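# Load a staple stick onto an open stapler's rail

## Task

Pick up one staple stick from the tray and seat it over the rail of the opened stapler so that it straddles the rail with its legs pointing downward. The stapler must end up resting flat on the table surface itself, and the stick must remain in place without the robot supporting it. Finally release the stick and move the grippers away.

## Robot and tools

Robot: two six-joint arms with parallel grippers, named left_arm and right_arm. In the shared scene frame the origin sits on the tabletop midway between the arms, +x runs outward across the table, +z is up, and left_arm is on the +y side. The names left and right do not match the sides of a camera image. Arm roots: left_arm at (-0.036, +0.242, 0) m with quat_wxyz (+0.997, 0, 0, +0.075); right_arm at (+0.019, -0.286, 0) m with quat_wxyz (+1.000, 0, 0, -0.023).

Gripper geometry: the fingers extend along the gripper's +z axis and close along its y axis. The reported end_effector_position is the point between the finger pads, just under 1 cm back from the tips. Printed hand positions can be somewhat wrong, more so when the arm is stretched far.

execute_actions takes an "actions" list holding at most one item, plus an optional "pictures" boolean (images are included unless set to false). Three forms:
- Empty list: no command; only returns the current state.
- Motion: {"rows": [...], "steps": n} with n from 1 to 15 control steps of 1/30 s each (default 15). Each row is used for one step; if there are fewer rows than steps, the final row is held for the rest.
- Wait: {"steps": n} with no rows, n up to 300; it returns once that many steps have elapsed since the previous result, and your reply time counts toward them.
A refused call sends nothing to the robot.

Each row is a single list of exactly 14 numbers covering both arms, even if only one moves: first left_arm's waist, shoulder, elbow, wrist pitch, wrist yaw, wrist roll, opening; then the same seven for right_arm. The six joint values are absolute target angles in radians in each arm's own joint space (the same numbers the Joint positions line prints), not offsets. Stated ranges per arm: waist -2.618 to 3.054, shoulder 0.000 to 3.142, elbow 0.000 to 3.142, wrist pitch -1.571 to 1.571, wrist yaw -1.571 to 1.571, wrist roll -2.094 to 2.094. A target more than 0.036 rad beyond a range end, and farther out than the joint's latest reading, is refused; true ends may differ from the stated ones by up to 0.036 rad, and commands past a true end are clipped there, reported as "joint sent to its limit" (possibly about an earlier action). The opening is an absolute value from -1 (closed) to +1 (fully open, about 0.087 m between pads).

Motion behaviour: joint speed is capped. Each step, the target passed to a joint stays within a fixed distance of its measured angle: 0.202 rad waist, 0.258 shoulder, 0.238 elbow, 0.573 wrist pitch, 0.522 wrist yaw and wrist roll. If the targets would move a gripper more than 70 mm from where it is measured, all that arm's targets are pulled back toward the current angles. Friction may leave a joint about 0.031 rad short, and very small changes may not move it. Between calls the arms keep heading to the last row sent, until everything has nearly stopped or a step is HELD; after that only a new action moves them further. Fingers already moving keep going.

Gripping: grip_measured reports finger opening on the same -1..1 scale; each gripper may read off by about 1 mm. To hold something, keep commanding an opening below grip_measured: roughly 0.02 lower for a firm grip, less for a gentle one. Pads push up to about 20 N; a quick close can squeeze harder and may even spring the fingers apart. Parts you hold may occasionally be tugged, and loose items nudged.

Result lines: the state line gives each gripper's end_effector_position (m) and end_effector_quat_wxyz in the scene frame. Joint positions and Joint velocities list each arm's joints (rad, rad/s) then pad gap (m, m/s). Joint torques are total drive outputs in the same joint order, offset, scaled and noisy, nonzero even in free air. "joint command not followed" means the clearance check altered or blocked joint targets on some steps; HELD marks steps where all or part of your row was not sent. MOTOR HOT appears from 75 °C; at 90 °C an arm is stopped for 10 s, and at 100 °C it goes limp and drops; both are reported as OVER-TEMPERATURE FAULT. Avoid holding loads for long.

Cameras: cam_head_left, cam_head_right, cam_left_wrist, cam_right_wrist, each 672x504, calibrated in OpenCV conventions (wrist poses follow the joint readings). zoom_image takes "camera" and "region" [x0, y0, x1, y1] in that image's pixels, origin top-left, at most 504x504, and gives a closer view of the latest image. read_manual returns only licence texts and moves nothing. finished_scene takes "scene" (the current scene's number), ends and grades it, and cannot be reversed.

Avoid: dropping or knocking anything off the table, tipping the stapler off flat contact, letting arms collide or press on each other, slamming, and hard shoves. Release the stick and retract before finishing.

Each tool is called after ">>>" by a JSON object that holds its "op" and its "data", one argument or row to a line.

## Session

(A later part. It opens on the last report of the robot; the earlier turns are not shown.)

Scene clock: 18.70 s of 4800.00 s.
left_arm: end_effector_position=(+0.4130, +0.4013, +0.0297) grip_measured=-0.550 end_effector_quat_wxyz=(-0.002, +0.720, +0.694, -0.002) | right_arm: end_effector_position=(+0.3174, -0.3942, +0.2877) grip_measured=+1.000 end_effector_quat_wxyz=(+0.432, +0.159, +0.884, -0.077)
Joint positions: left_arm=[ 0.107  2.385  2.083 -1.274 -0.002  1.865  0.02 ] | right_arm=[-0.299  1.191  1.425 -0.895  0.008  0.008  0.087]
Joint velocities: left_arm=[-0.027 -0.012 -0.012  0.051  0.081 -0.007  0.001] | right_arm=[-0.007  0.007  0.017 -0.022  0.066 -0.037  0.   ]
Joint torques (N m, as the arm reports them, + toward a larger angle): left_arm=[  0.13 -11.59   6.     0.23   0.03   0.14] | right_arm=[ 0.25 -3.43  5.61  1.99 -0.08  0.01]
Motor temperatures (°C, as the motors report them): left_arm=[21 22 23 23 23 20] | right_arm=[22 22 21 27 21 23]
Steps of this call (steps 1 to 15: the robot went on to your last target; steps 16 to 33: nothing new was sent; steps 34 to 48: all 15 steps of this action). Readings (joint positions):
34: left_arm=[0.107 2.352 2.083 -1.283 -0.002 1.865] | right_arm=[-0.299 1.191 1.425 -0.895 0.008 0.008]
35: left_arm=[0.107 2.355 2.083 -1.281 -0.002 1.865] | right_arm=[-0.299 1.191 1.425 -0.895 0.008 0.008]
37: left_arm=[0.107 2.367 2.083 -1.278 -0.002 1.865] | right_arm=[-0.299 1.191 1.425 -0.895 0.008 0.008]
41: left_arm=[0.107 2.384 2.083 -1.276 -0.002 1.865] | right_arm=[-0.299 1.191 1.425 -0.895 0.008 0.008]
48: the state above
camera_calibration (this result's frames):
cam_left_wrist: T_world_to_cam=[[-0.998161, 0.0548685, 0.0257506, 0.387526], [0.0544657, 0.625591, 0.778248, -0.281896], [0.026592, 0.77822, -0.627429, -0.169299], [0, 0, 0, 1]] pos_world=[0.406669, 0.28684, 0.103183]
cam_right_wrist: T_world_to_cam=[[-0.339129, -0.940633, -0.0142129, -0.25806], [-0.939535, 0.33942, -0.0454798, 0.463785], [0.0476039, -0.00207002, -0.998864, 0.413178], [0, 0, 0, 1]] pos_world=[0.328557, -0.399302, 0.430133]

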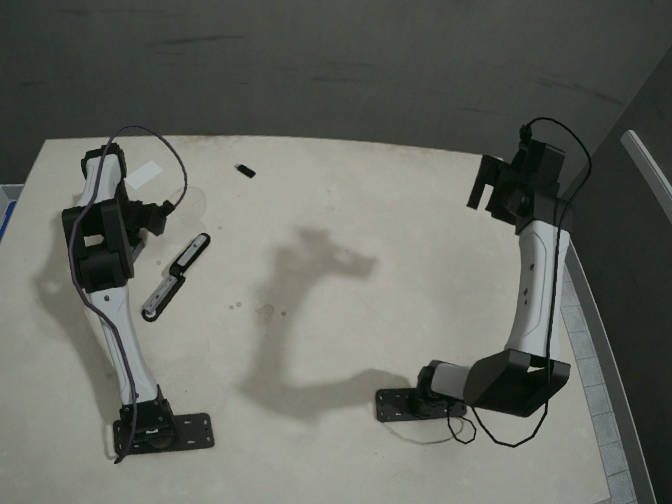

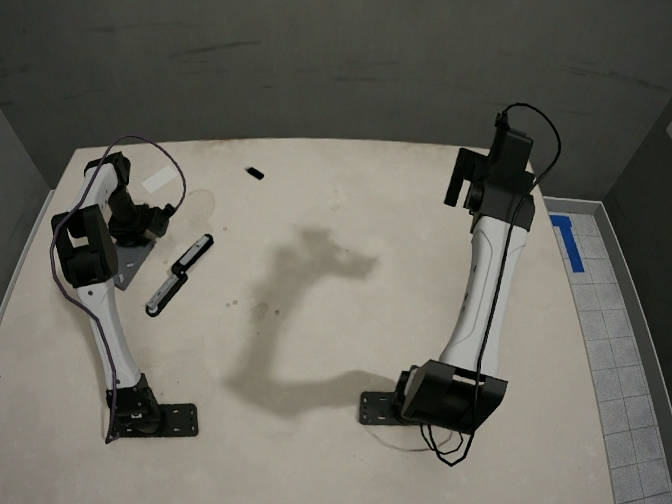

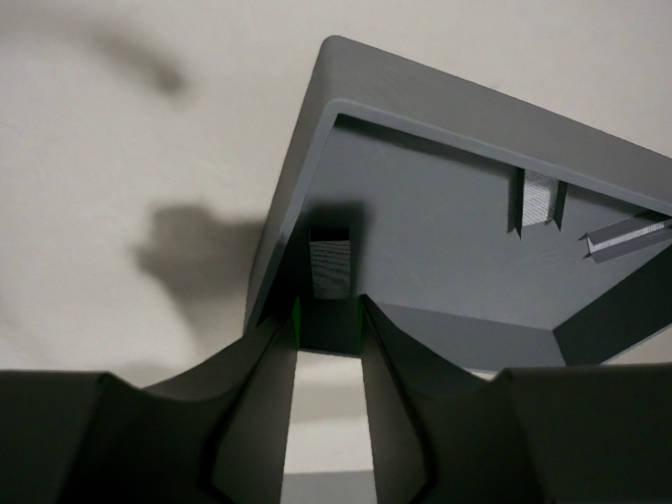

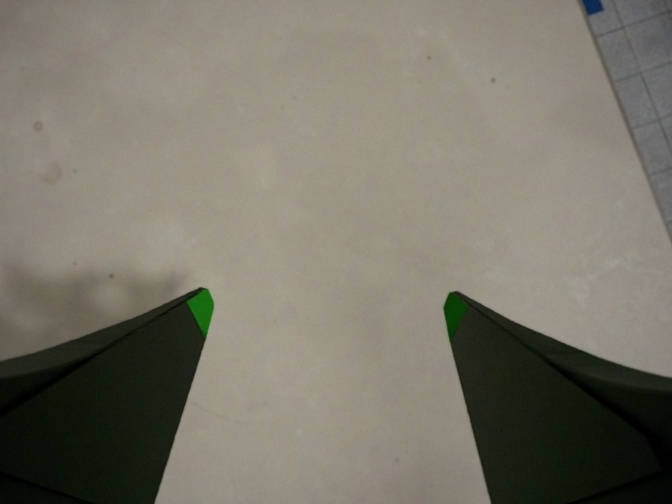

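>>> {"op": "execute_actions", "data": {
  "actions": [
    {"rows":[[0.112,2.428,2.092,-1.25,0,1.87,-0.55,-0.3,1.2,1.4,-0.9,0,0,1]]}
  ]
}}

>>> {"op": "zoom_image", "data": {
  "camera": "cam_left_wrist",
  "region": [250,220,410,380]
}}

Scene clock: 20.10 s of 4800.00 s.
left_arm: end_effector_position=(+0.4126, +0.4012, +0.0182) grip_measured=-0.550 end_effector_quat_wxyz=(-0.006, +0.720, +0.694, -0.010) | right_arm: end_effector_position=(+0.3174, -0.3942, +0.2877) grip_measured=+1.000 end_effector_quat_wxyz=(+0.432, +0.159, +0.884, -0.077)
Joint positions: left_arm=[ 0.107  2.41   2.083 -1.267 -0.002  1.865  0.02 ] | right_arm=[-0.299  1.191  1.425 -0.895  0.008  0.008  0.087]
Joint velocities: left_arm=[ 0.007 -0.002 -0.007 -0.051 -0.022 -0.066 -0.   ] | right_arm=[-0.007  0.002  0.012  0.007 -0.11   0.037  0.   ]
Joint torques (N m, as the arm reports them, + toward a larger angle): left_arm=[  0.11 -11.47   5.97   0.22   0.03   0.15] | right_arm=[ 0.25 -3.43  5.62  1.99 -0.08  0.01]
Motor temperatures (°C, as the motors report them): left_arm=[21 23 23 23 23 20] | right_arm=[22 22 21 27 21 23]
Steps of this call (steps 1 to 15: the robot went on to your last target; steps 16 to 27: nothing new was sent; steps 28 to 42: all 15 steps of this action). Readings (joint positions):
28: left_arm=[0.107 2.386 2.083 -1.273 -0.002 1.865] | right_arm=[-0.299 1.191 1.425 -0.895 0.008 0.008]
29: left_arm=[0.107 2.389 2.083 -1.271 -0.002 1.865] | right_arm=[-0.299 1.191 1.425 -0.895 0.008 0.008]
31: left_arm=[0.107 2.398 2.083 -1.268 -0.002 1.865] | right_arm=[-0.299 1.191 1.425 -0.895 0.008 0.008]
35: left_arm=[0.107 2.410 2.083 -1.267 -0.002 1.865] | right_arm=[-0.299 1.191 1.425 -0.895 0.008 0.008]
42: the state above
camera_calibration (this result's frames):
cam_left_wrist: T_world_to_cam=[[-0.997567, 0.0550246, 0.0428047, 0.386839], [0.0679277, 0.629127, 0.774329, -0.279732], [0.0156776, 0.775353, -0.631334, -0.170732], [0, 0, 0, 1]] pos_world=[0.407576, 0.287079, 0.0922571]
cam_right_wrist: T_world_to_cam=[[-0.339129, -0.940633, -0.0142129, -0.25806], [-0.939535, 0.33942, -0.0454798, 0.463785], [0.0476039, -0.00207002, -0.998864, 0.413178], [0, 0, 0, 1]] pos_world=[0.328557, -0.399302, 0.430133]

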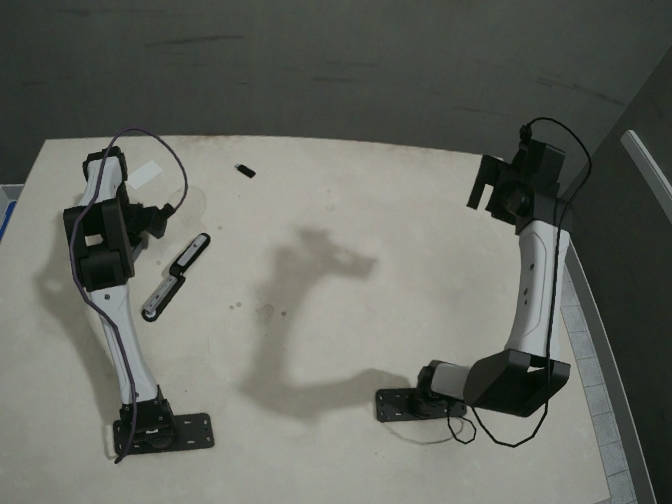

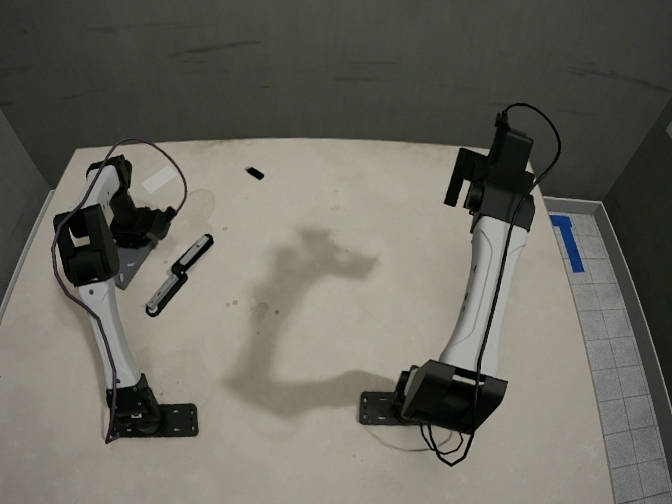

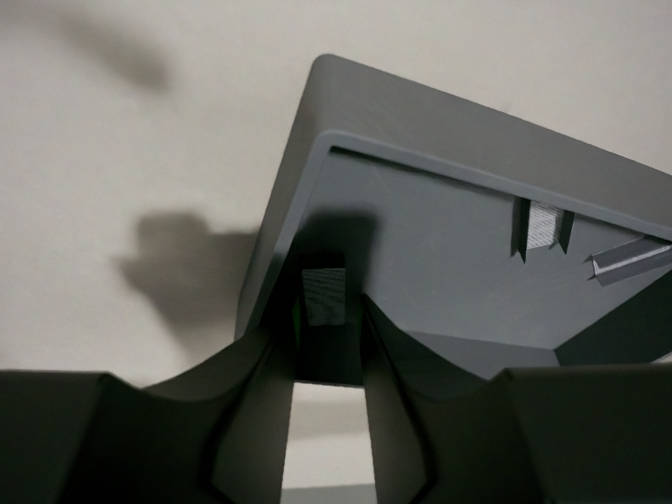

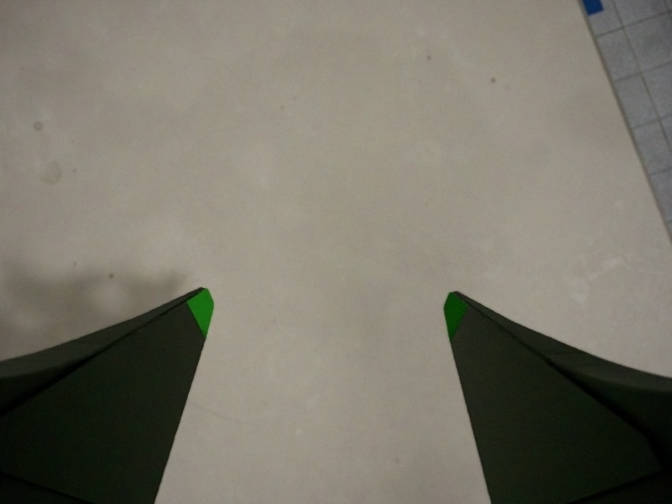

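Region (250, 220, 410, 380) of cam_left_wrist's 672x504 image, scaled by 3.150, with more detail than that image has.

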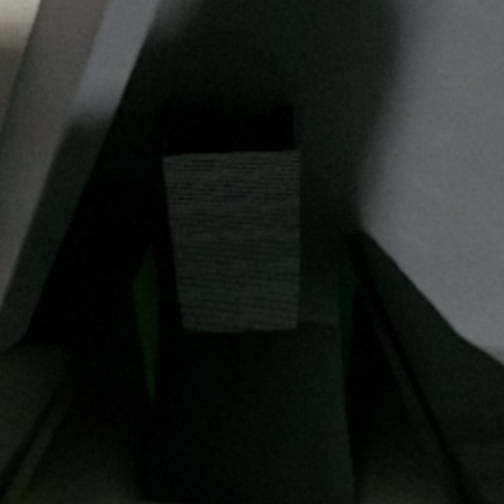

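>>> {"op": "execute_actions", "data": {
  "actions": [
    {"rows":[[0.083,2.428,2.092,-1.25,0,1.85,-0.55,-0.3,1.2,1.4,-0.9,0,0,1]]}
  ],
  "pictures": false
}}

>>> {"op": "execute_actions", "data": {
  "actions": [
    {"rows":[[0.083,2.428,2.092,-1.25,0,1.85,-0.62,-0.3,1.2,1.4,-0.9,0,0,1],[0.083,2.428,2.092,-1.25,0,1.85,-0.66,-0.3,1.2,1.4,-0.9,0,0,1],[0.083,2.428,2.092,-1.25,0,1.85,-0.69,-0.3,1.2,1.4,-0.9,0,0,1],[0.083,2.428,2.092,-1.25,0,1.85,-0.72,-0.3,1.2,1.4,-0.9,0,0,1],[0.083,2.428,2.092,-1.25,0,1.85,-0.75,-0.3,1.2,1.4,-0.9,0,0,1]]}
  ]
}}

Scene clock: 21.77 s of 4800.00 s.
left_arm: end_effector_position=(+0.4155, +0.3924, +0.0182) grip_measured=-0.550 end_effector_quat_wxyz=(-0.006, +0.724, +0.690, -0.009) | right_arm: end_effector_position=(+0.3174, -0.3942, +0.2877) grip_measured=+1.000 end_effector_quat_wxyz=(+0.432, +0.159, +0.884, -0.077)
Joint positions: left_arm=[ 0.087  2.41   2.083 -1.265 -0.002  1.855  0.02 ] | right_arm=[-0.299  1.191  1.425 -0.895  0.008  0.008  0.087]
Joint velocities: left_arm=[-0.002 -0.002  0.017  0.022 -0.022 -0.037  0.001] | right_arm=[ 0.007  0.002  0.012 -0.037 -0.022 -0.037  0.   ]
Joint torques (N m, as the arm reports them, + toward a larger angle): left_arm=[ -0.79 -11.53   5.96   0.21   0.03   0.06] | right_arm=[ 0.24 -3.43  5.62  1.99 -0.08  0.01]
Motor temperatures (°C, as the motors report them): left_arm=[21 23 23 23 23 20] | right_arm=[22 22 21 27 21 23]
Steps of this call (steps 1 to 15: the robot went on to your last target; steps 16 to 35: nothing new was sent; steps 36 to 50: all 15 steps of this action). Readings (joint positions):
36: left_arm=[0.106 2.410 2.083 -1.267 -0.002 1.864] | right_arm=[-0.299 1.191 1.425 -0.895 0.008 0.008]
37: left_arm=[0.104 2.410 2.083 -1.266 -0.002 1.862] | right_arm=[-0.299 1.191 1.425 -0.895 0.008 0.008]
39: left_arm=[0.097 2.410 2.083 -1.266 -0.002 1.859] | right_arm=[-0.299 1.191 1.425 -0.895 0.008 0.008]
43: left_arm=[0.088 2.410 2.083 -1.266 -0.002 1.857] | right_arm=[-0.299 1.191 1.425 -0.895 0.008 0.008]
50: the state above

Scene clock: 22.27 s of 4800.00 s.
left_arm: end_effector_position=(+0.4158, +0.3925, +0.0182) grip_measured=-0.742 end_effector_quat_wxyz=(-0.006, +0.723, +0.690, -0.009) | right_arm: end_effector_position=(+0.3174, -0.3942, +0.2877) grip_measured=+1.000 end_effector_quat_wxyz=(+0.432, +0.159, +0.884, -0.077)
Joint positions: left_arm=[ 0.087  2.41   2.083 -1.264 -0.002  1.855  0.011] | right_arm=[-0.299  1.191  1.425 -0.895  0.008  0.008  0.087]
Joint velocities: left_arm=[-0.017  0.007  0.007 -0.022 -0.022 -0.081  0.   ] | right_arm=[-0.007 -0.012 -0.002  0.11   0.051  0.007  0.   ]
Joint torques (N m, as the arm reports them, + toward a larger angle): left_arm=[ -0.78 -11.56   5.98   0.21   0.03   0.05] | right_arm=[ 0.25 -3.43  5.61  1.99 -0.08  0.01]
Motor temperatures (°C, as the motors report them): left_arm=[21 23 23 23 23 20] | right_arm=[22 22 21 27 21 23]
Steps of this call (steps 1 to 15: all 15 steps of this action). Readings (joint positions):
1: left_arm=[0.087 2.410 2.083 -1.265 -0.002 1.855] | right_arm=[-0.299 1.191 1.425 -0.895 0.008 0.008]
2: left_arm=[0.087 2.410 2.083 -1.265 -0.002 1.855] | right_arm=[-0.299 1.191 1.425 -0.895 0.008 0.008]
4: left_arm=[0.087 2.410 2.083 -1.265 -0.002 1.855] | right_arm=[-0.299 1.191 1.425 -0.895 0.008 0.008]
8: left_arm=[0.087 2.410 2.083 -1.264 -0.002 1.855] | right_arm=[-0.299 1.191 1.425 -0.895 0.008 0.008]
15: the state above
camera_calibration (this result's frames):
cam_left_wrist: T_world_to_cam=[[-0.997112, 0.0641253, 0.0406798, 0.386773], [0.0719964, 0.627872, 0.77498, -0.275663], [0.0241541, 0.775671, -0.630676, -0.167631], [0, 0, 0, 1]] pos_world=[0.409551, 0.278306, 0.0921785]
cam_right_wrist: T_world_to_cam=[[-0.339129, -0.940633, -0.0142129, -0.25806], [-0.939535, 0.33942, -0.0454798, 0.463785], [0.0476039, -0.00207002, -0.998864, 0.413178], [0, 0, 0, 1]] pos_world=[0.328557, -0.399302, 0.430133]

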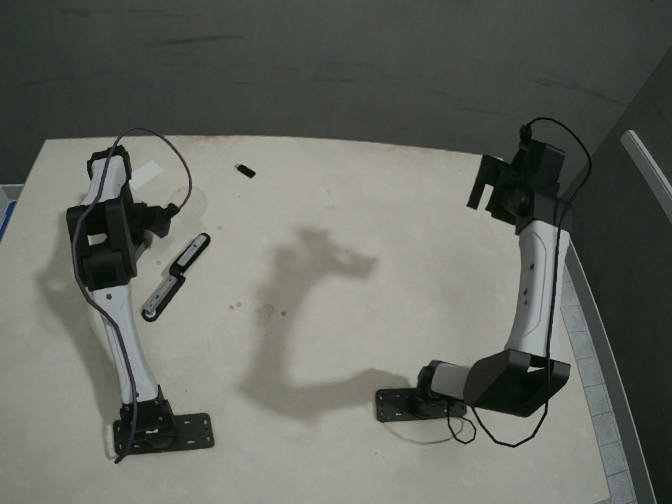

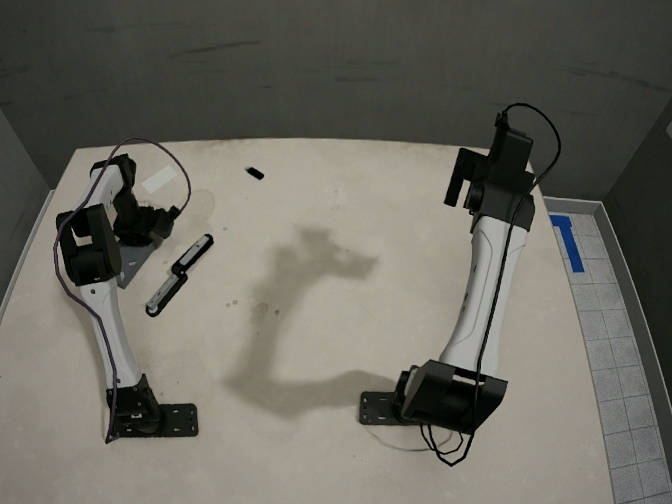

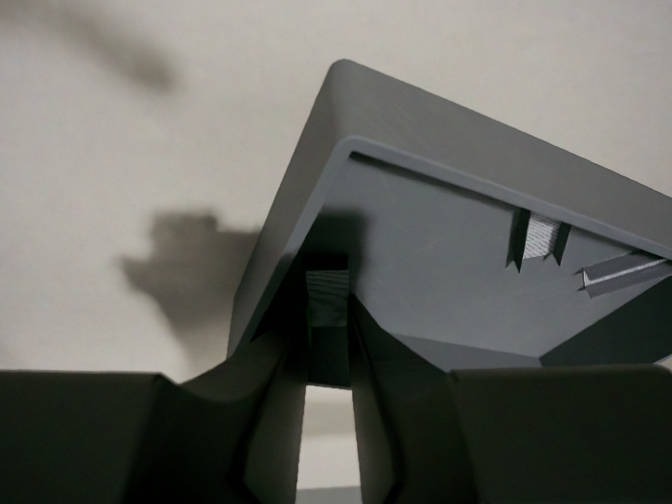

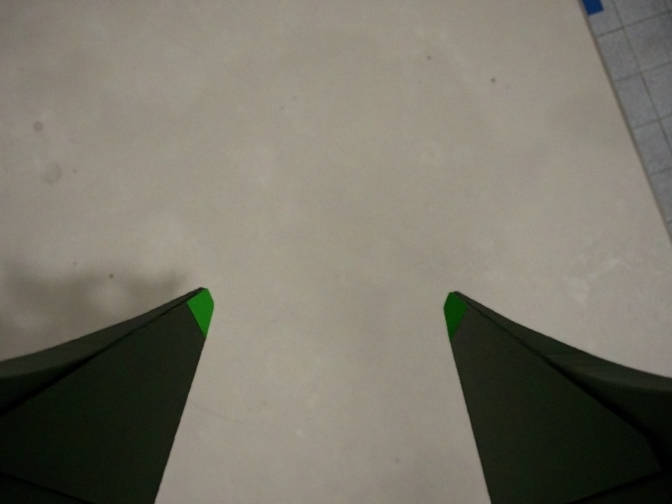

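>>> {"op": "execute_actions", "data": {
  "actions": [
    {"rows":[[0.083,2.428,2.092,-1.25,0,1.85,-0.765,-0.3,1.2,1.4,-0.9,0,0,1],[0.083,2.428,2.092,-1.25,0,1.85,-0.765,-0.3,1.2,1.4,-0.9,0,0,1],[0.083,2.428,2.092,-1.25,0,1.85,-0.765,-0.3,1.2,1.4,-0.9,0,0,1],[0.083,2.39,2.092,-1.26,0,1.85,-0.765,-0.3,1.2,1.4,-0.9,0,0,1],[0.083,2.37,2.092,-1.27,0,1.85,-0.765,-0.3,1.2,1.4,-0.9,0,0,1],[0.083,2.35,2.092,-1.28,0,1.85,-0.765,-0.3,1.2,1.4,-0.9,0,0,1],[0.083,2.33,2.092,-1.29,0,1.85,-0.765,-0.3,1.2,1.4,-0.9,0,0,1],[0.083,2.31,2.092,-1.3,0,1.85,-0.765,-0.3,1.2,1.4,-0.9,0,0,1],[0.083,2.28,2.092,-1.31,0,1.85,-0.765,-0.3,1.2,1.4,-0.9,0,0,1],[0.083,2.25,2.092,-1.32,0,1.85,-0.765,-0.3,1.2,1.4,-0.9,0,0,1]]}
  ],
  "pictures": false
}}

>>> {"op": "execute_actions", "data": {
  "actions": [
    {"rows":[[0,2.0,1.75,-1.27,0,1.3,-0.765,-0.3,1.2,1.4,-0.9,0,0,1]]}
  ],
  "pictures": false
}}

>>> {"op": "execute_actions", "data": {
  "actions": [
    {"rows":[[-0.186,1.81,1.39,-1.14,0,0.54,-0.765,-0.3,1.2,1.4,-0.9,0,0,1]]}
  ],
  "pictures": false
}}

>>> {"op": "execute_actions", "data": {
  "actions": [
    {"steps":15}
  ]
}}

Scene clock: 24.63 s of 4800.00 s.
left_arm: end_effector_position=(+0.4190, +0.3932, +0.0967) grip_measured=-0.742 end_effector_quat_wxyz=(+0.030, +0.722, +0.689, +0.054) | right_arm: end_effector_position=(+0.3174, -0.3942, +0.2877) grip_measured=+1.000 end_effector_quat_wxyz=(+0.432, +0.159, +0.884, -0.077)
Joint positions: left_arm=[ 0.087  2.24   2.088 -1.295 -0.002  1.855  0.011] | right_arm=[-0.299  1.191  1.425 -0.895  0.008  0.008  0.087]
Joint velocities: left_arm=[ 0.007 -0.183  0.071 -0.066 -0.037  0.051 -0.001] | right_arm=[-0.002  0.007 -0.017  0.037  0.081 -0.022  0.   ]
Joint torques (N m, as the arm reports them, + toward a larger angle): left_arm=[ -0.77 -10.34   5.38   0.18   0.03   0.04] | right_arm=[ 0.25 -3.43  5.61  1.99 -0.07  0.01]
Motor temperatures (°C, as the motors report them): left_arm=[21 24 23 22 23 20] | right_arm=[22 22 21 28 21 23]
Steps of this call (steps 1 to 15: the robot went on to your last target; steps 16 to 56: nothing new was sent; steps 57 to 71: all 15 steps of this action). Readings (joint positions):
57: left_arm=[0.087 2.410 2.083 -1.264 -0.002 1.855] | right_arm=[-0.299 1.191 1.425 -0.895 0.008 0.008]
58: left_arm=[0.087 2.410 2.083 -1.264 -0.002 1.855] | right_arm=[-0.299 1.191 1.425 -0.895 0.008 0.008]
60: left_arm=[0.087 2.410 2.083 -1.264 -0.002 1.855] | right_arm=[-0.299 1.191 1.425 -0.895 0.008 0.008]
64: left_arm=[0.087 2.381 2.083 -1.269 -0.002 1.855] | right_arm=[-0.299 1.191 1.425 -0.895 0.008 0.008]
71: the state above

Scene clock: 25.13 s of 4800.00 s.
left_arm: end_effector_position=(+0.3407, +0.3369, +0.1069) grip_measured=-0.742 end_effector_quat_wxyz=(+0.022, +0.557, +0.830, +0.019) | right_arm: end_effector_position=(+0.3174, -0.3942, +0.2877) grip_measured=+1.000 end_effector_quat_wxyz=(+0.432, +0.159, +0.884, -0.077)
Joint positions: left_arm=[-0.007  1.997  1.768 -1.283  0.001  1.326  0.011] | right_arm=[-0.299  1.191  1.425 -0.895  0.008  0.008  0.087]
Joint velocities: left_arm=[ 0.002 -0.007  0.007  0.007  0.051 -0.168 -0.001] | right_arm=[-0.007 -0.007  0.017 -0.022  0.007 -0.066  0.   ]
Joint torques (N m, as the arm reports them, + toward a larger angle): left_arm=[ 0.32 -9.88  4.01  0.39  0.01  0.05] | right_arm=[ 0.24 -3.44  5.62  1.99 -0.08  0.01]
Motor temperatures (°C, as the motors report them): left_arm=[21 24 23 22 23 20] | right_arm=[22 22 21 28 21 23]
Steps of this call (steps 1 to 15: all 15 steps of this action). Readings (joint positions):
1: left_arm=[0.081 2.204 2.042 -1.265 -0.003 1.784] | right_arm=[-0.299 1.191 1.425 -0.895 0.008 0.008]
2: left_arm=[0.071 2.151 1.965 -1.251 -0.005 1.700] | right_arm=[-0.299 1.191 1.425 -0.895 0.008 0.008]
4: left_arm=[0.033 2.050 1.832 -1.264 -0.005 1.559] | right_arm=[-0.299 1.191 1.425 -0.895 0.008 0.008]
8: left_arm=[-0.011 1.997 1.779 -1.285 0.001 1.409] | right_arm=[-0.299 1.191 1.425 -0.895 0.008 0.008]
15: the state above

Scene clock: 25.63 s of 4800.00 s.
left_arm: end_effector_position=(+0.2616, +0.2517, +0.0753) grip_measured=-0.742 end_effector_quat_wxyz=(-0.004, +0.307, +0.952, -0.003) | right_arm: end_effector_position=(+0.3174, -0.3942, +0.2877) grip_measured=+1.000 end_effector_quat_wxyz=(+0.432, +0.159, +0.884, -0.077)
Joint positions: left_arm=[-0.192  1.821  1.402 -1.161  0.005  0.583  0.011] | right_arm=[-0.299  1.191  1.425 -0.895  0.008  0.008  0.087]
Joint velocities: left_arm=[ 0.002 -0.012  0.012  0.051 -0.051 -0.242 -0.002] | right_arm=[-0.007 -0.037 -0.012  0.022  0.037 -0.066  0.   ]
Joint torques (N m, as the arm reports them, + toward a larger angle): left_arm=[ 0.21 -9.2   4.34  0.31 -0.04  0.05] | right_arm=[ 0.25 -3.42  5.62  1.99 -0.08  0.01]
Motor temperatures (°C, as the motors report them): left_arm=[21 24 23 22 23 20] | right_arm=[22 22 21 28 21 23]
Steps of this call (steps 1 to 15: all 15 steps of this action). Readings (joint positions):
1: left_arm=[-0.020 1.973 1.727 -1.244 -0.005 1.257] | right_arm=[-0.299 1.191 1.425 -0.895 0.008 0.008]
2: left_arm=[-0.047 1.934 1.658 -1.212 -0.010 1.173] | right_arm=[-0.299 1.191 1.425 -0.895 0.008 0.008]
4: left_arm=[-0.128 1.858 1.527 -1.188 -0.008 0.995] | right_arm=[-0.299 1.191 1.425 -0.895 0.008 0.008]
8: left_arm=[-0.205 1.821 1.409 -1.184 0.005 0.731] | right_arm=[-0.299 1.191 1.425 -0.895 0.008 0.008]
15: the state above

Scene clock: 26.13 s of 4800.00 s.
left_arm: end_effector_position=(+0.2624, +0.2504, +0.0751) grip_measured=-0.742 end_effector_quat_wxyz=(-0.000, +0.290, +0.957, -0.002) | right_arm: end_effector_position=(+0.3174, -0.3942, +0.2877) grip_measured=+1.000 end_effector_quat_wxyz=(+0.432, +0.159, +0.884, -0.077)
Joint positions: left_arm=[-0.192  1.821  1.402 -1.154  0.005  0.546  0.011] | right_arm=[-0.299  1.191  1.425 -0.895  0.008  0.008  0.087]
Joint velocities: left_arm=[-0.002  0.002  0.017 -0.037 -0.037 -0.066 -0.   ] | right_arm=[-0.012 -0.007  0.012  0.081 -0.051 -0.066  0.   ]
Joint torques (N m, as the arm reports them, + toward a larger angle): left_arm=[ 0.22 -9.19  4.36  0.35 -0.04  0.05] | right_arm=[ 0.24 -3.43  5.62  1.99 -0.08  0.01]
Motor temperatures (°C, as the motors report them): left_arm=[21 24 23 22 23 20] | right_arm=[22 22 21 28 21 23]
Steps of this call (steps 1 to 15: the robot went on to your last target). Readings (joint positions):
1: left_arm=[-0.192 1.821 1.402 -1.160 0.005 0.575] | right_arm=[-0.299 1.191 1.425 -0.895 0.008 0.008]
2: left_arm=[-0.192 1.821 1.402 -1.159 0.005 0.569] | right_arm=[-0.299 1.191 1.425 -0.895 0.008 0.008]
4: left_arm=[-0.192 1.821 1.402 -1.157 0.005 0.560] | right_arm=[-0.299 1.191 1.425 -0.895 0.008 0.008]
8: left_arm=[-0.192 1.821 1.402 -1.155 0.005 0.551] | right_arm=[-0.299 1.191 1.425 -0.895 0.008 0.008]
15: the state above
camera_calibration (this result's frames):
cam_left_wrist: T_world_to_cam=[[-0.568492, -0.822308, 0.0250202, 0.351267], [-0.505612, 0.373216, 0.77786, -0.00435772], [-0.648978, 0.429556, -0.62794, 0.24524], [0, 0, 0, 1]] pos_world=[0.356645, 0.185132, 0.148597]
cam_right_wrist: T_world_to_cam=[[-0.339129, -0.940633, -0.0142129, -0.25806], [-0.939535, 0.33942, -0.0454798, 0.463785], [0.0476039, -0.00207002, -0.998864, 0.413178], [0, 0, 0, 1]] pos_world=[0.328557, -0.399302, 0.430133]

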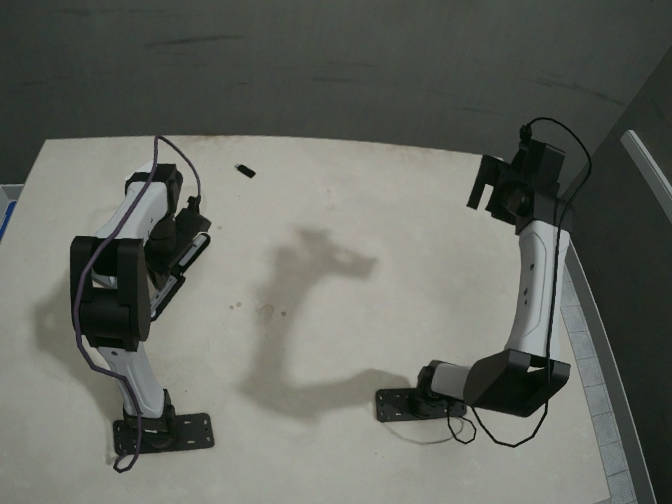

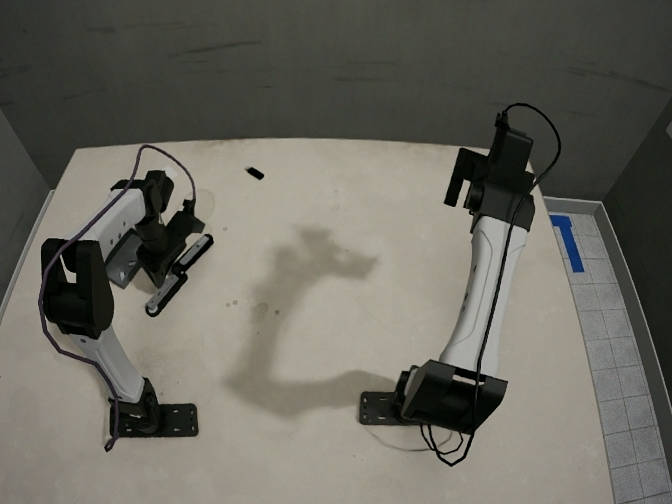

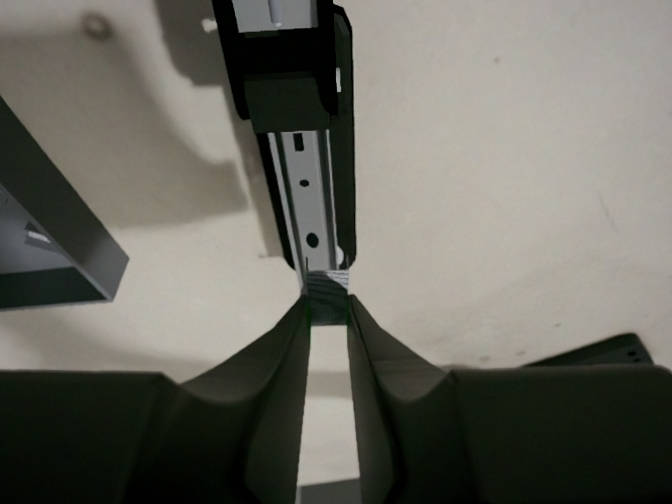

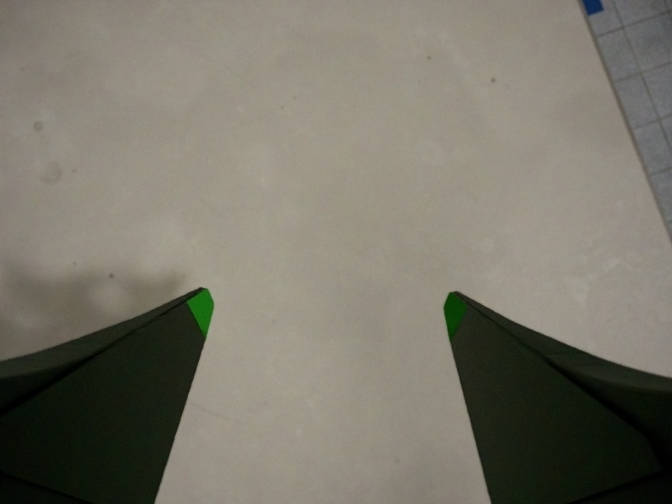

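>>> {"op": "execute_actions", "data": {
  "actions": [
    {"rows":[[-0.163,1.87,1.362,-1.08,0,0.5,-0.765,-0.3,1.2,1.4,-0.9,0,0,1]]}
  ]
}}

>>> {"op": "zoom_image", "data": {
  "camera": "cam_left_wrist",
  "region": [230,140,430,340]
}}

Scene clock: 28.27 s of 4800.00 s.
left_arm: end_effector_position=(+0.2666, +0.2561, +0.0581) grip_measured=-0.742 end_effector_quat_wxyz=(-0.001, +0.259, +0.966, -0.002) | right_arm: end_effector_position=(+0.3174, -0.3942, +0.2877) grip_measured=+1.000 end_effector_quat_wxyz=(+0.432, +0.159, +0.884, -0.077)
Joint positions: left_arm=[-0.168  1.855  1.378 -1.096  0.004  0.506  0.011] | right_arm=[-0.299  1.191  1.425 -0.895  0.008  0.008  0.087]
Joint velocities: left_arm=[ 0.002  0.007 -0.002 -0.022  0.022  0.037 -0.001] | right_arm=[-0.012  0.012 -0.012 -0.022 -0.022  0.022  0.   ]
Joint torques (N m, as the arm reports them, + toward a larger angle): left_arm=[ 0.09 -7.58  4.03  0.35 -0.05  0.03] | right_arm=[ 0.25 -3.43  5.62  1.99 -0.08  0.01]
Motor temperatures (°C, as the motors report them): left_arm=[21 25 23 22 23 20] | right_arm=[22 22 21 28 21 23]
Steps of this call (steps 1 to 15: the robot went on to your last target; steps 16 to 49: nothing new was sent; steps 50 to 64: all 15 steps of this action). Readings (joint positions):
50: left_arm=[-0.189 1.822 1.399 -1.147 0.005 0.539] | right_arm=[-0.299 1.191 1.425 -0.895 0.008 0.008]
51: left_arm=[-0.185 1.826 1.394 -1.135 0.005 0.532] | right_arm=[-0.299 1.191 1.425 -0.895 0.008 0.008]
53: left_arm=[-0.174 1.840 1.386 -1.119 0.005 0.522] | right_arm=[-0.299 1.191 1.425 -0.895 0.008 0.008]
57: left_arm=[-0.168 1.855 1.378 -1.105 0.004 0.511] | right_arm=[-0.299 1.191 1.425 -0.895 0.008 0.008]
64: the state above
camera_calibration (this result's frames):
cam_left_wrist: T_world_to_cam=[[-0.514956, -0.856844, 0.025289, 0.353355], [-0.527321, 0.339899, 0.778717, 0.0230878], [-0.675835, 0.38767, -0.626865, 0.252731], [0, 0, 0, 1]] pos_world=[0.364942, 0.196947, 0.131513]
cam_right_wrist: T_world_to_cam=[[-0.339129, -0.940633, -0.0142129, -0.25806], [-0.939535, 0.33942, -0.0454798, 0.463785], [0.0476039, -0.00207002, -0.998864, 0.413178], [0, 0, 0, 1]] pos_world=[0.328557, -0.399302, 0.430133]

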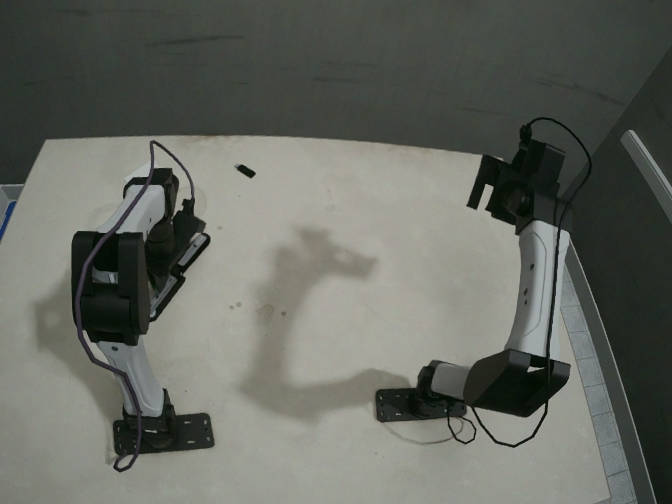

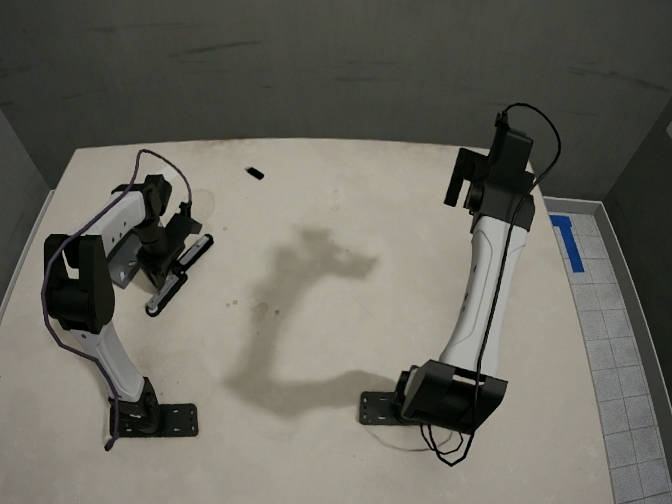

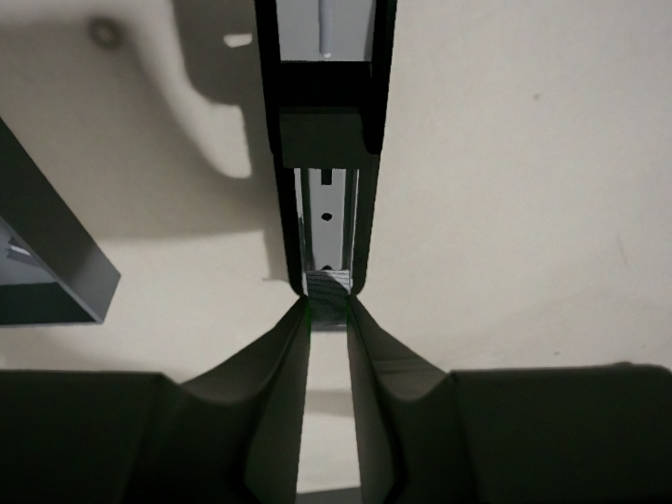

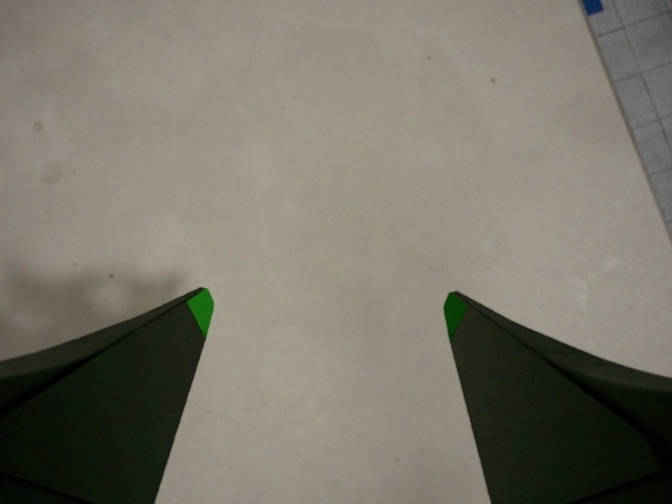

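Region (230, 140, 430, 340) of cam_left_wrist's 672x504 image, scaled by 2.520, with more detail than that image has.

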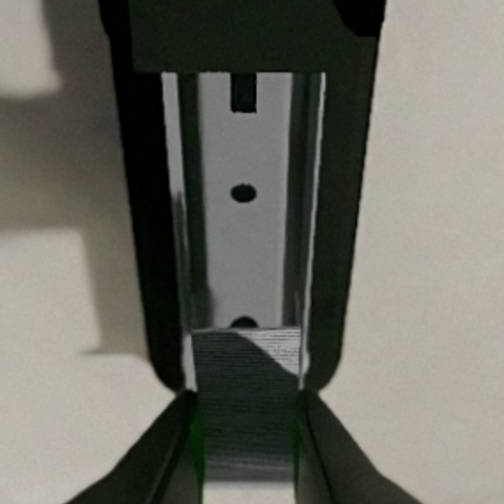

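>>> {"op": "execute_actions", "data": {
  "actions": [
    {"rows":[[-0.161,1.878,1.339,-1.05,0,0.5,-0.765,-0.3,1.2,1.4,-0.9,0,0,1]]}
  ]
}}

>>> {"op": "zoom_image", "data": {
  "camera": "cam_left_wrist",
  "region": [230,140,430,340]
}}

Scene clock: 29.50 s of 4800.00 s.
left_arm: end_effector_position=(+0.2678, +0.2560, +0.0526) grip_measured=-0.742 end_effector_quat_wxyz=(+0.004, +0.258, +0.966, -0.001) | right_arm: end_effector_position=(+0.3174, -0.3942, +0.2877) grip_measured=+1.000 end_effector_quat_wxyz=(+0.432, +0.159, +0.884, -0.077)
Joint positions: left_arm=[-0.168  1.855  1.357 -1.065  0.004  0.505  0.011] | right_arm=[-0.299  1.191  1.425 -0.895  0.008  0.008  0.087]
Joint velocities: left_arm=[ 0.012 -0.007  0.002  0.007  0.007 -0.022  0.   ] | right_arm=[ 0.002  0.012  0.007 -0.11   0.022 -0.007  0.   ]
Joint torques (N m, as the arm reports them, + toward a larger angle): left_arm=[ 0.28 -6.94  3.89  0.37 -0.05  0.04] | right_arm=[ 0.25 -3.42  5.62  1.99 -0.08  0.01]
Motor temperatures (°C, as the motors report them): left_arm=[21 25 23 22 23 20] | right_arm=[22 22 21 28 21 23]
Steps of this call (steps 1 to 15: the robot went on to your last target; steps 16 to 22: nothing new was sent; steps 23 to 37: all 15 steps of this action). Readings (joint positions):
23: left_arm=[-0.168 1.855 1.374 -1.089 0.004 0.505] | right_arm=[-0.299 1.191 1.425 -0.895 0.008 0.008]
24: left_arm=[-0.168 1.855 1.369 -1.083 0.004 0.505] | right_arm=[-0.299 1.191 1.425 -0.895 0.008 0.008]
26: left_arm=[-0.168 1.855 1.360 -1.076 0.004 0.505] | right_arm=[-0.299 1.191 1.425 -0.895 0.008 0.008]
30: left_arm=[-0.168 1.855 1.357 -1.071 0.004 0.505] | right_arm=[-0.299 1.191 1.425 -0.895 0.008 0.008]
37: the state above
camera_calibration (this result's frames):
cam_left_wrist: T_world_to_cam=[[-0.514201, -0.857428, 0.0203414, 0.354243], [-0.535402, 0.339429, 0.77339, 0.0305552], [-0.670031, 0.386787, -0.633604, 0.249122], [0, 0, 0, 1]] pos_world=[0.365431, 0.19701, 0.127008]
cam_right_wrist: T_world_to_cam=[[-0.339129, -0.940633, -0.0142129, -0.25806], [-0.939535, 0.33942, -0.0454798, 0.463785], [0.0476039, -0.00207002, -0.998864, 0.413178], [0, 0, 0, 1]] pos_world=[0.328557, -0.399302, 0.430133]

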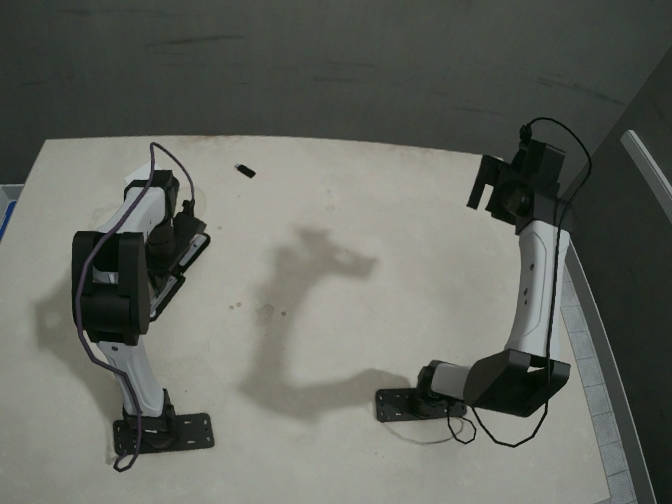

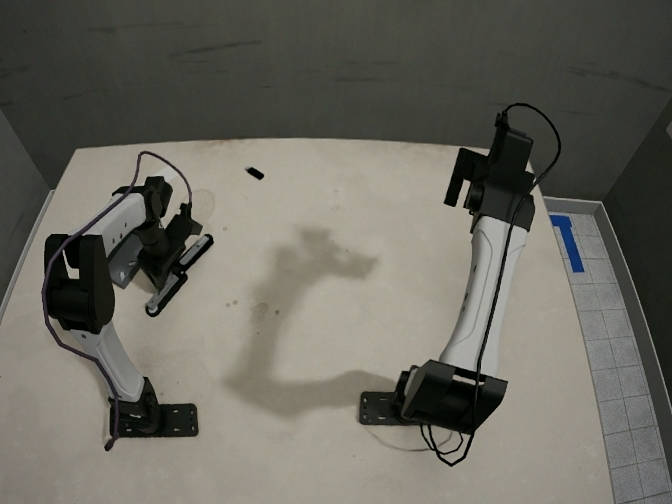

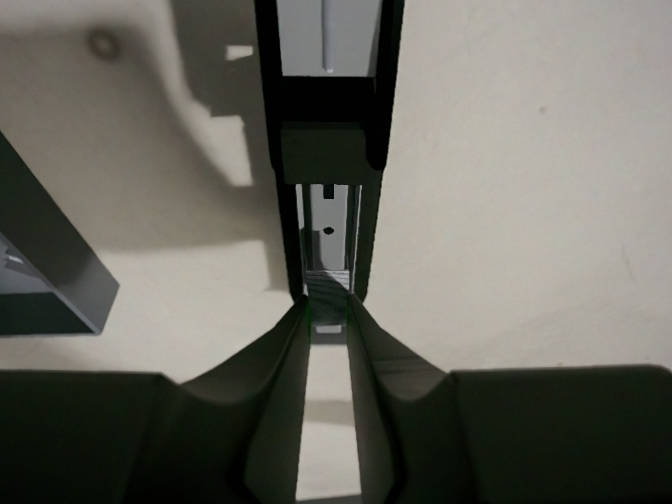

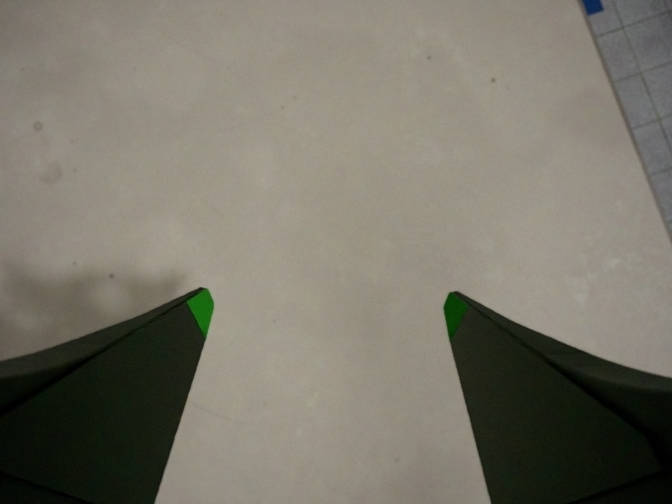

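Region (230, 140, 430, 340) of cam_left_wrist's 672x504 image, scaled by 2.520, with more detail than that image has.

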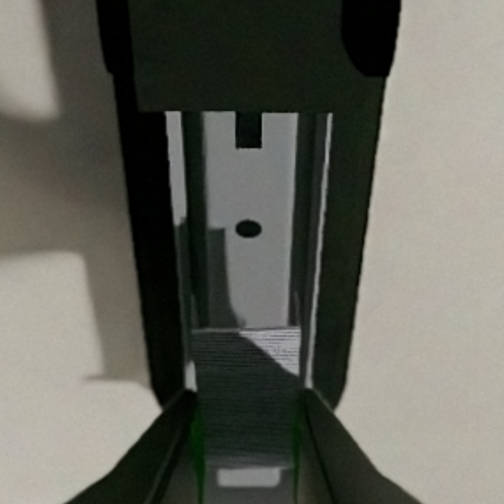

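>>> {"op": "execute_actions", "data": {
  "actions": [
    {"rows":[[-0.163,1.872,1.316,-1.022,0,0.5,-0.765,-0.3,1.2,1.4,-0.9,0,0,1]]}
  ]
}}

>>> {"op": "zoom_image", "data": {
  "camera": "cam_left_wrist",
  "region": [230,140,430,340]
}}

Scene clock: 30.60 s of 4800.00 s.
left_arm: end_effector_position=(+0.2675, +0.2560, +0.0468) grip_measured=-0.742 end_effector_quat_wxyz=(+0.006, +0.258, +0.966, -0.001) | right_arm: end_effector_position=(+0.3174, -0.3942, +0.2877) grip_measured=+1.000 end_effector_quat_wxyz=(+0.432, +0.159, +0.884, -0.077)
Joint positions: left_arm=[-0.168  1.855  1.333 -1.037  0.004  0.505  0.011] | right_arm=[-0.299  1.191  1.425 -0.895  0.008  0.008  0.087]
Joint velocities: left_arm=[-0.012  0.007  0.007  0.051  0.037 -0.007 -0.   ] | right_arm=[ 0.012 -0.017 -0.002 -0.037  0.007 -0.051  0.   ]
Joint torques (N m, as the arm reports them, + toward a larger angle): left_arm=[ 0.08 -7.34  3.89  0.38 -0.04  0.05] | right_arm=[ 0.25 -3.42  5.61  1.99 -0.08  0.01]
Motor temperatures (°C, as the motors report them): left_arm=[21 25 23 22 23 20] | right_arm=[22 22 21 28 21 23]
Steps of this call (steps 1 to 15: the robot went on to your last target; steps 16 to 18: nothing new was sent; steps 19 to 33: all 15 steps of this action). Readings (joint positions):
19: left_arm=[-0.168 1.855 1.353 -1.059 0.004 0.505] | right_arm=[-0.299 1.191 1.425 -0.895 0.008 0.008]
20: left_arm=[-0.168 1.855 1.347 -1.053 0.004 0.505] | right_arm=[-0.299 1.191 1.425 -0.895 0.008 0.008]
22: left_arm=[-0.168 1.855 1.337 -1.047 0.004 0.505] | right_arm=[-0.299 1.191 1.425 -0.895 0.008 0.008]
26: left_arm=[-0.168 1.855 1.333 -1.043 0.004 0.505] | right_arm=[-0.299 1.191 1.425 -0.895 0.008 0.008]
33: the state above
camera_calibration (this result's frames):
cam_left_wrist: T_world_to_cam=[[-0.513969, -0.857623, 0.0178718, 0.354287], [-0.539359, 0.339295, 0.770695, 0.0361038], [-0.66703, 0.386474, -0.636953, 0.244644], [0, 0, 0, 1]] pos_world=[0.36475, 0.197046, 0.12167]
cam_right_wrist: T_world_to_cam=[[-0.339129, -0.940633, -0.0142129, -0.25806], [-0.939535, 0.33942, -0.0454798, 0.463785], [0.0476039, -0.00207002, -0.998864, 0.413178], [0, 0, 0, 1]] pos_world=[0.328557, -0.399302, 0.430133]

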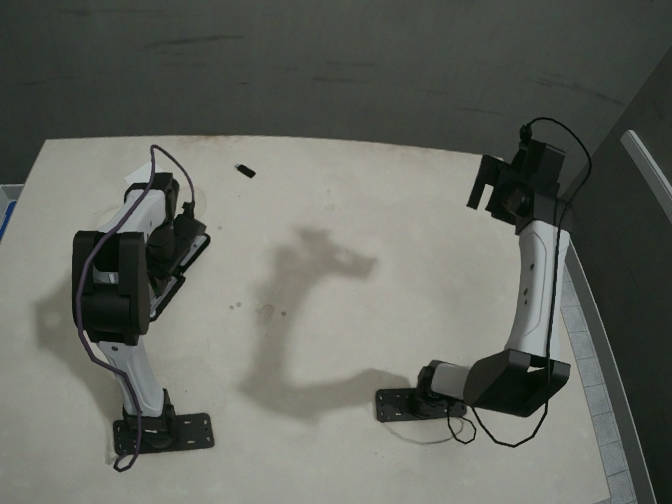

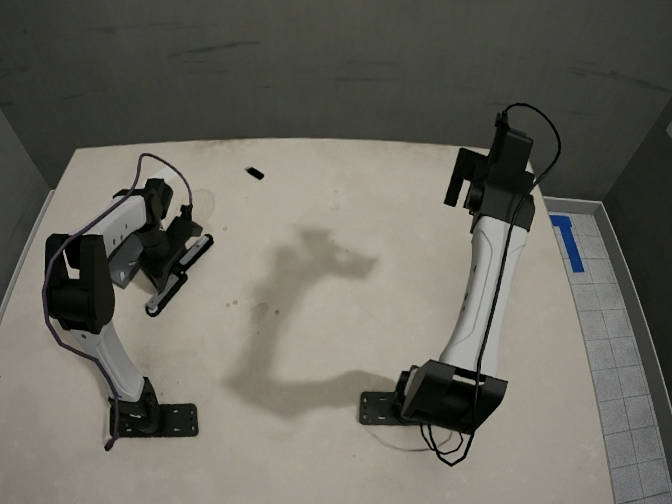

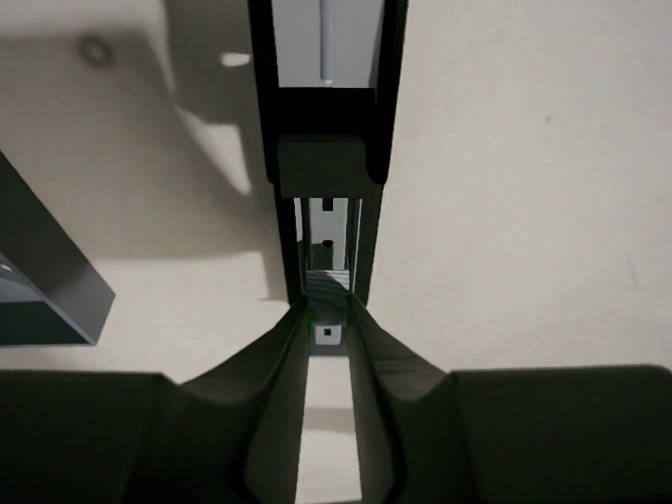

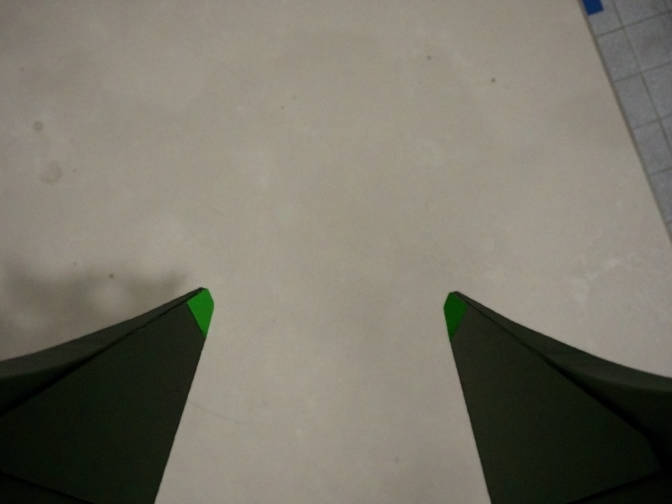

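Region (230, 140, 430, 340) of cam_left_wrist's 672x504 image, scaled by 2.520, with more detail than that image has.

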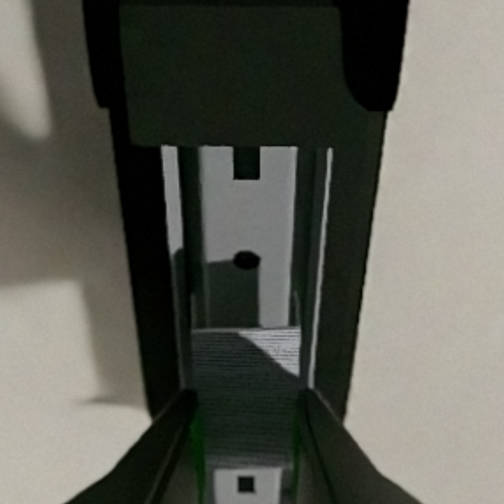

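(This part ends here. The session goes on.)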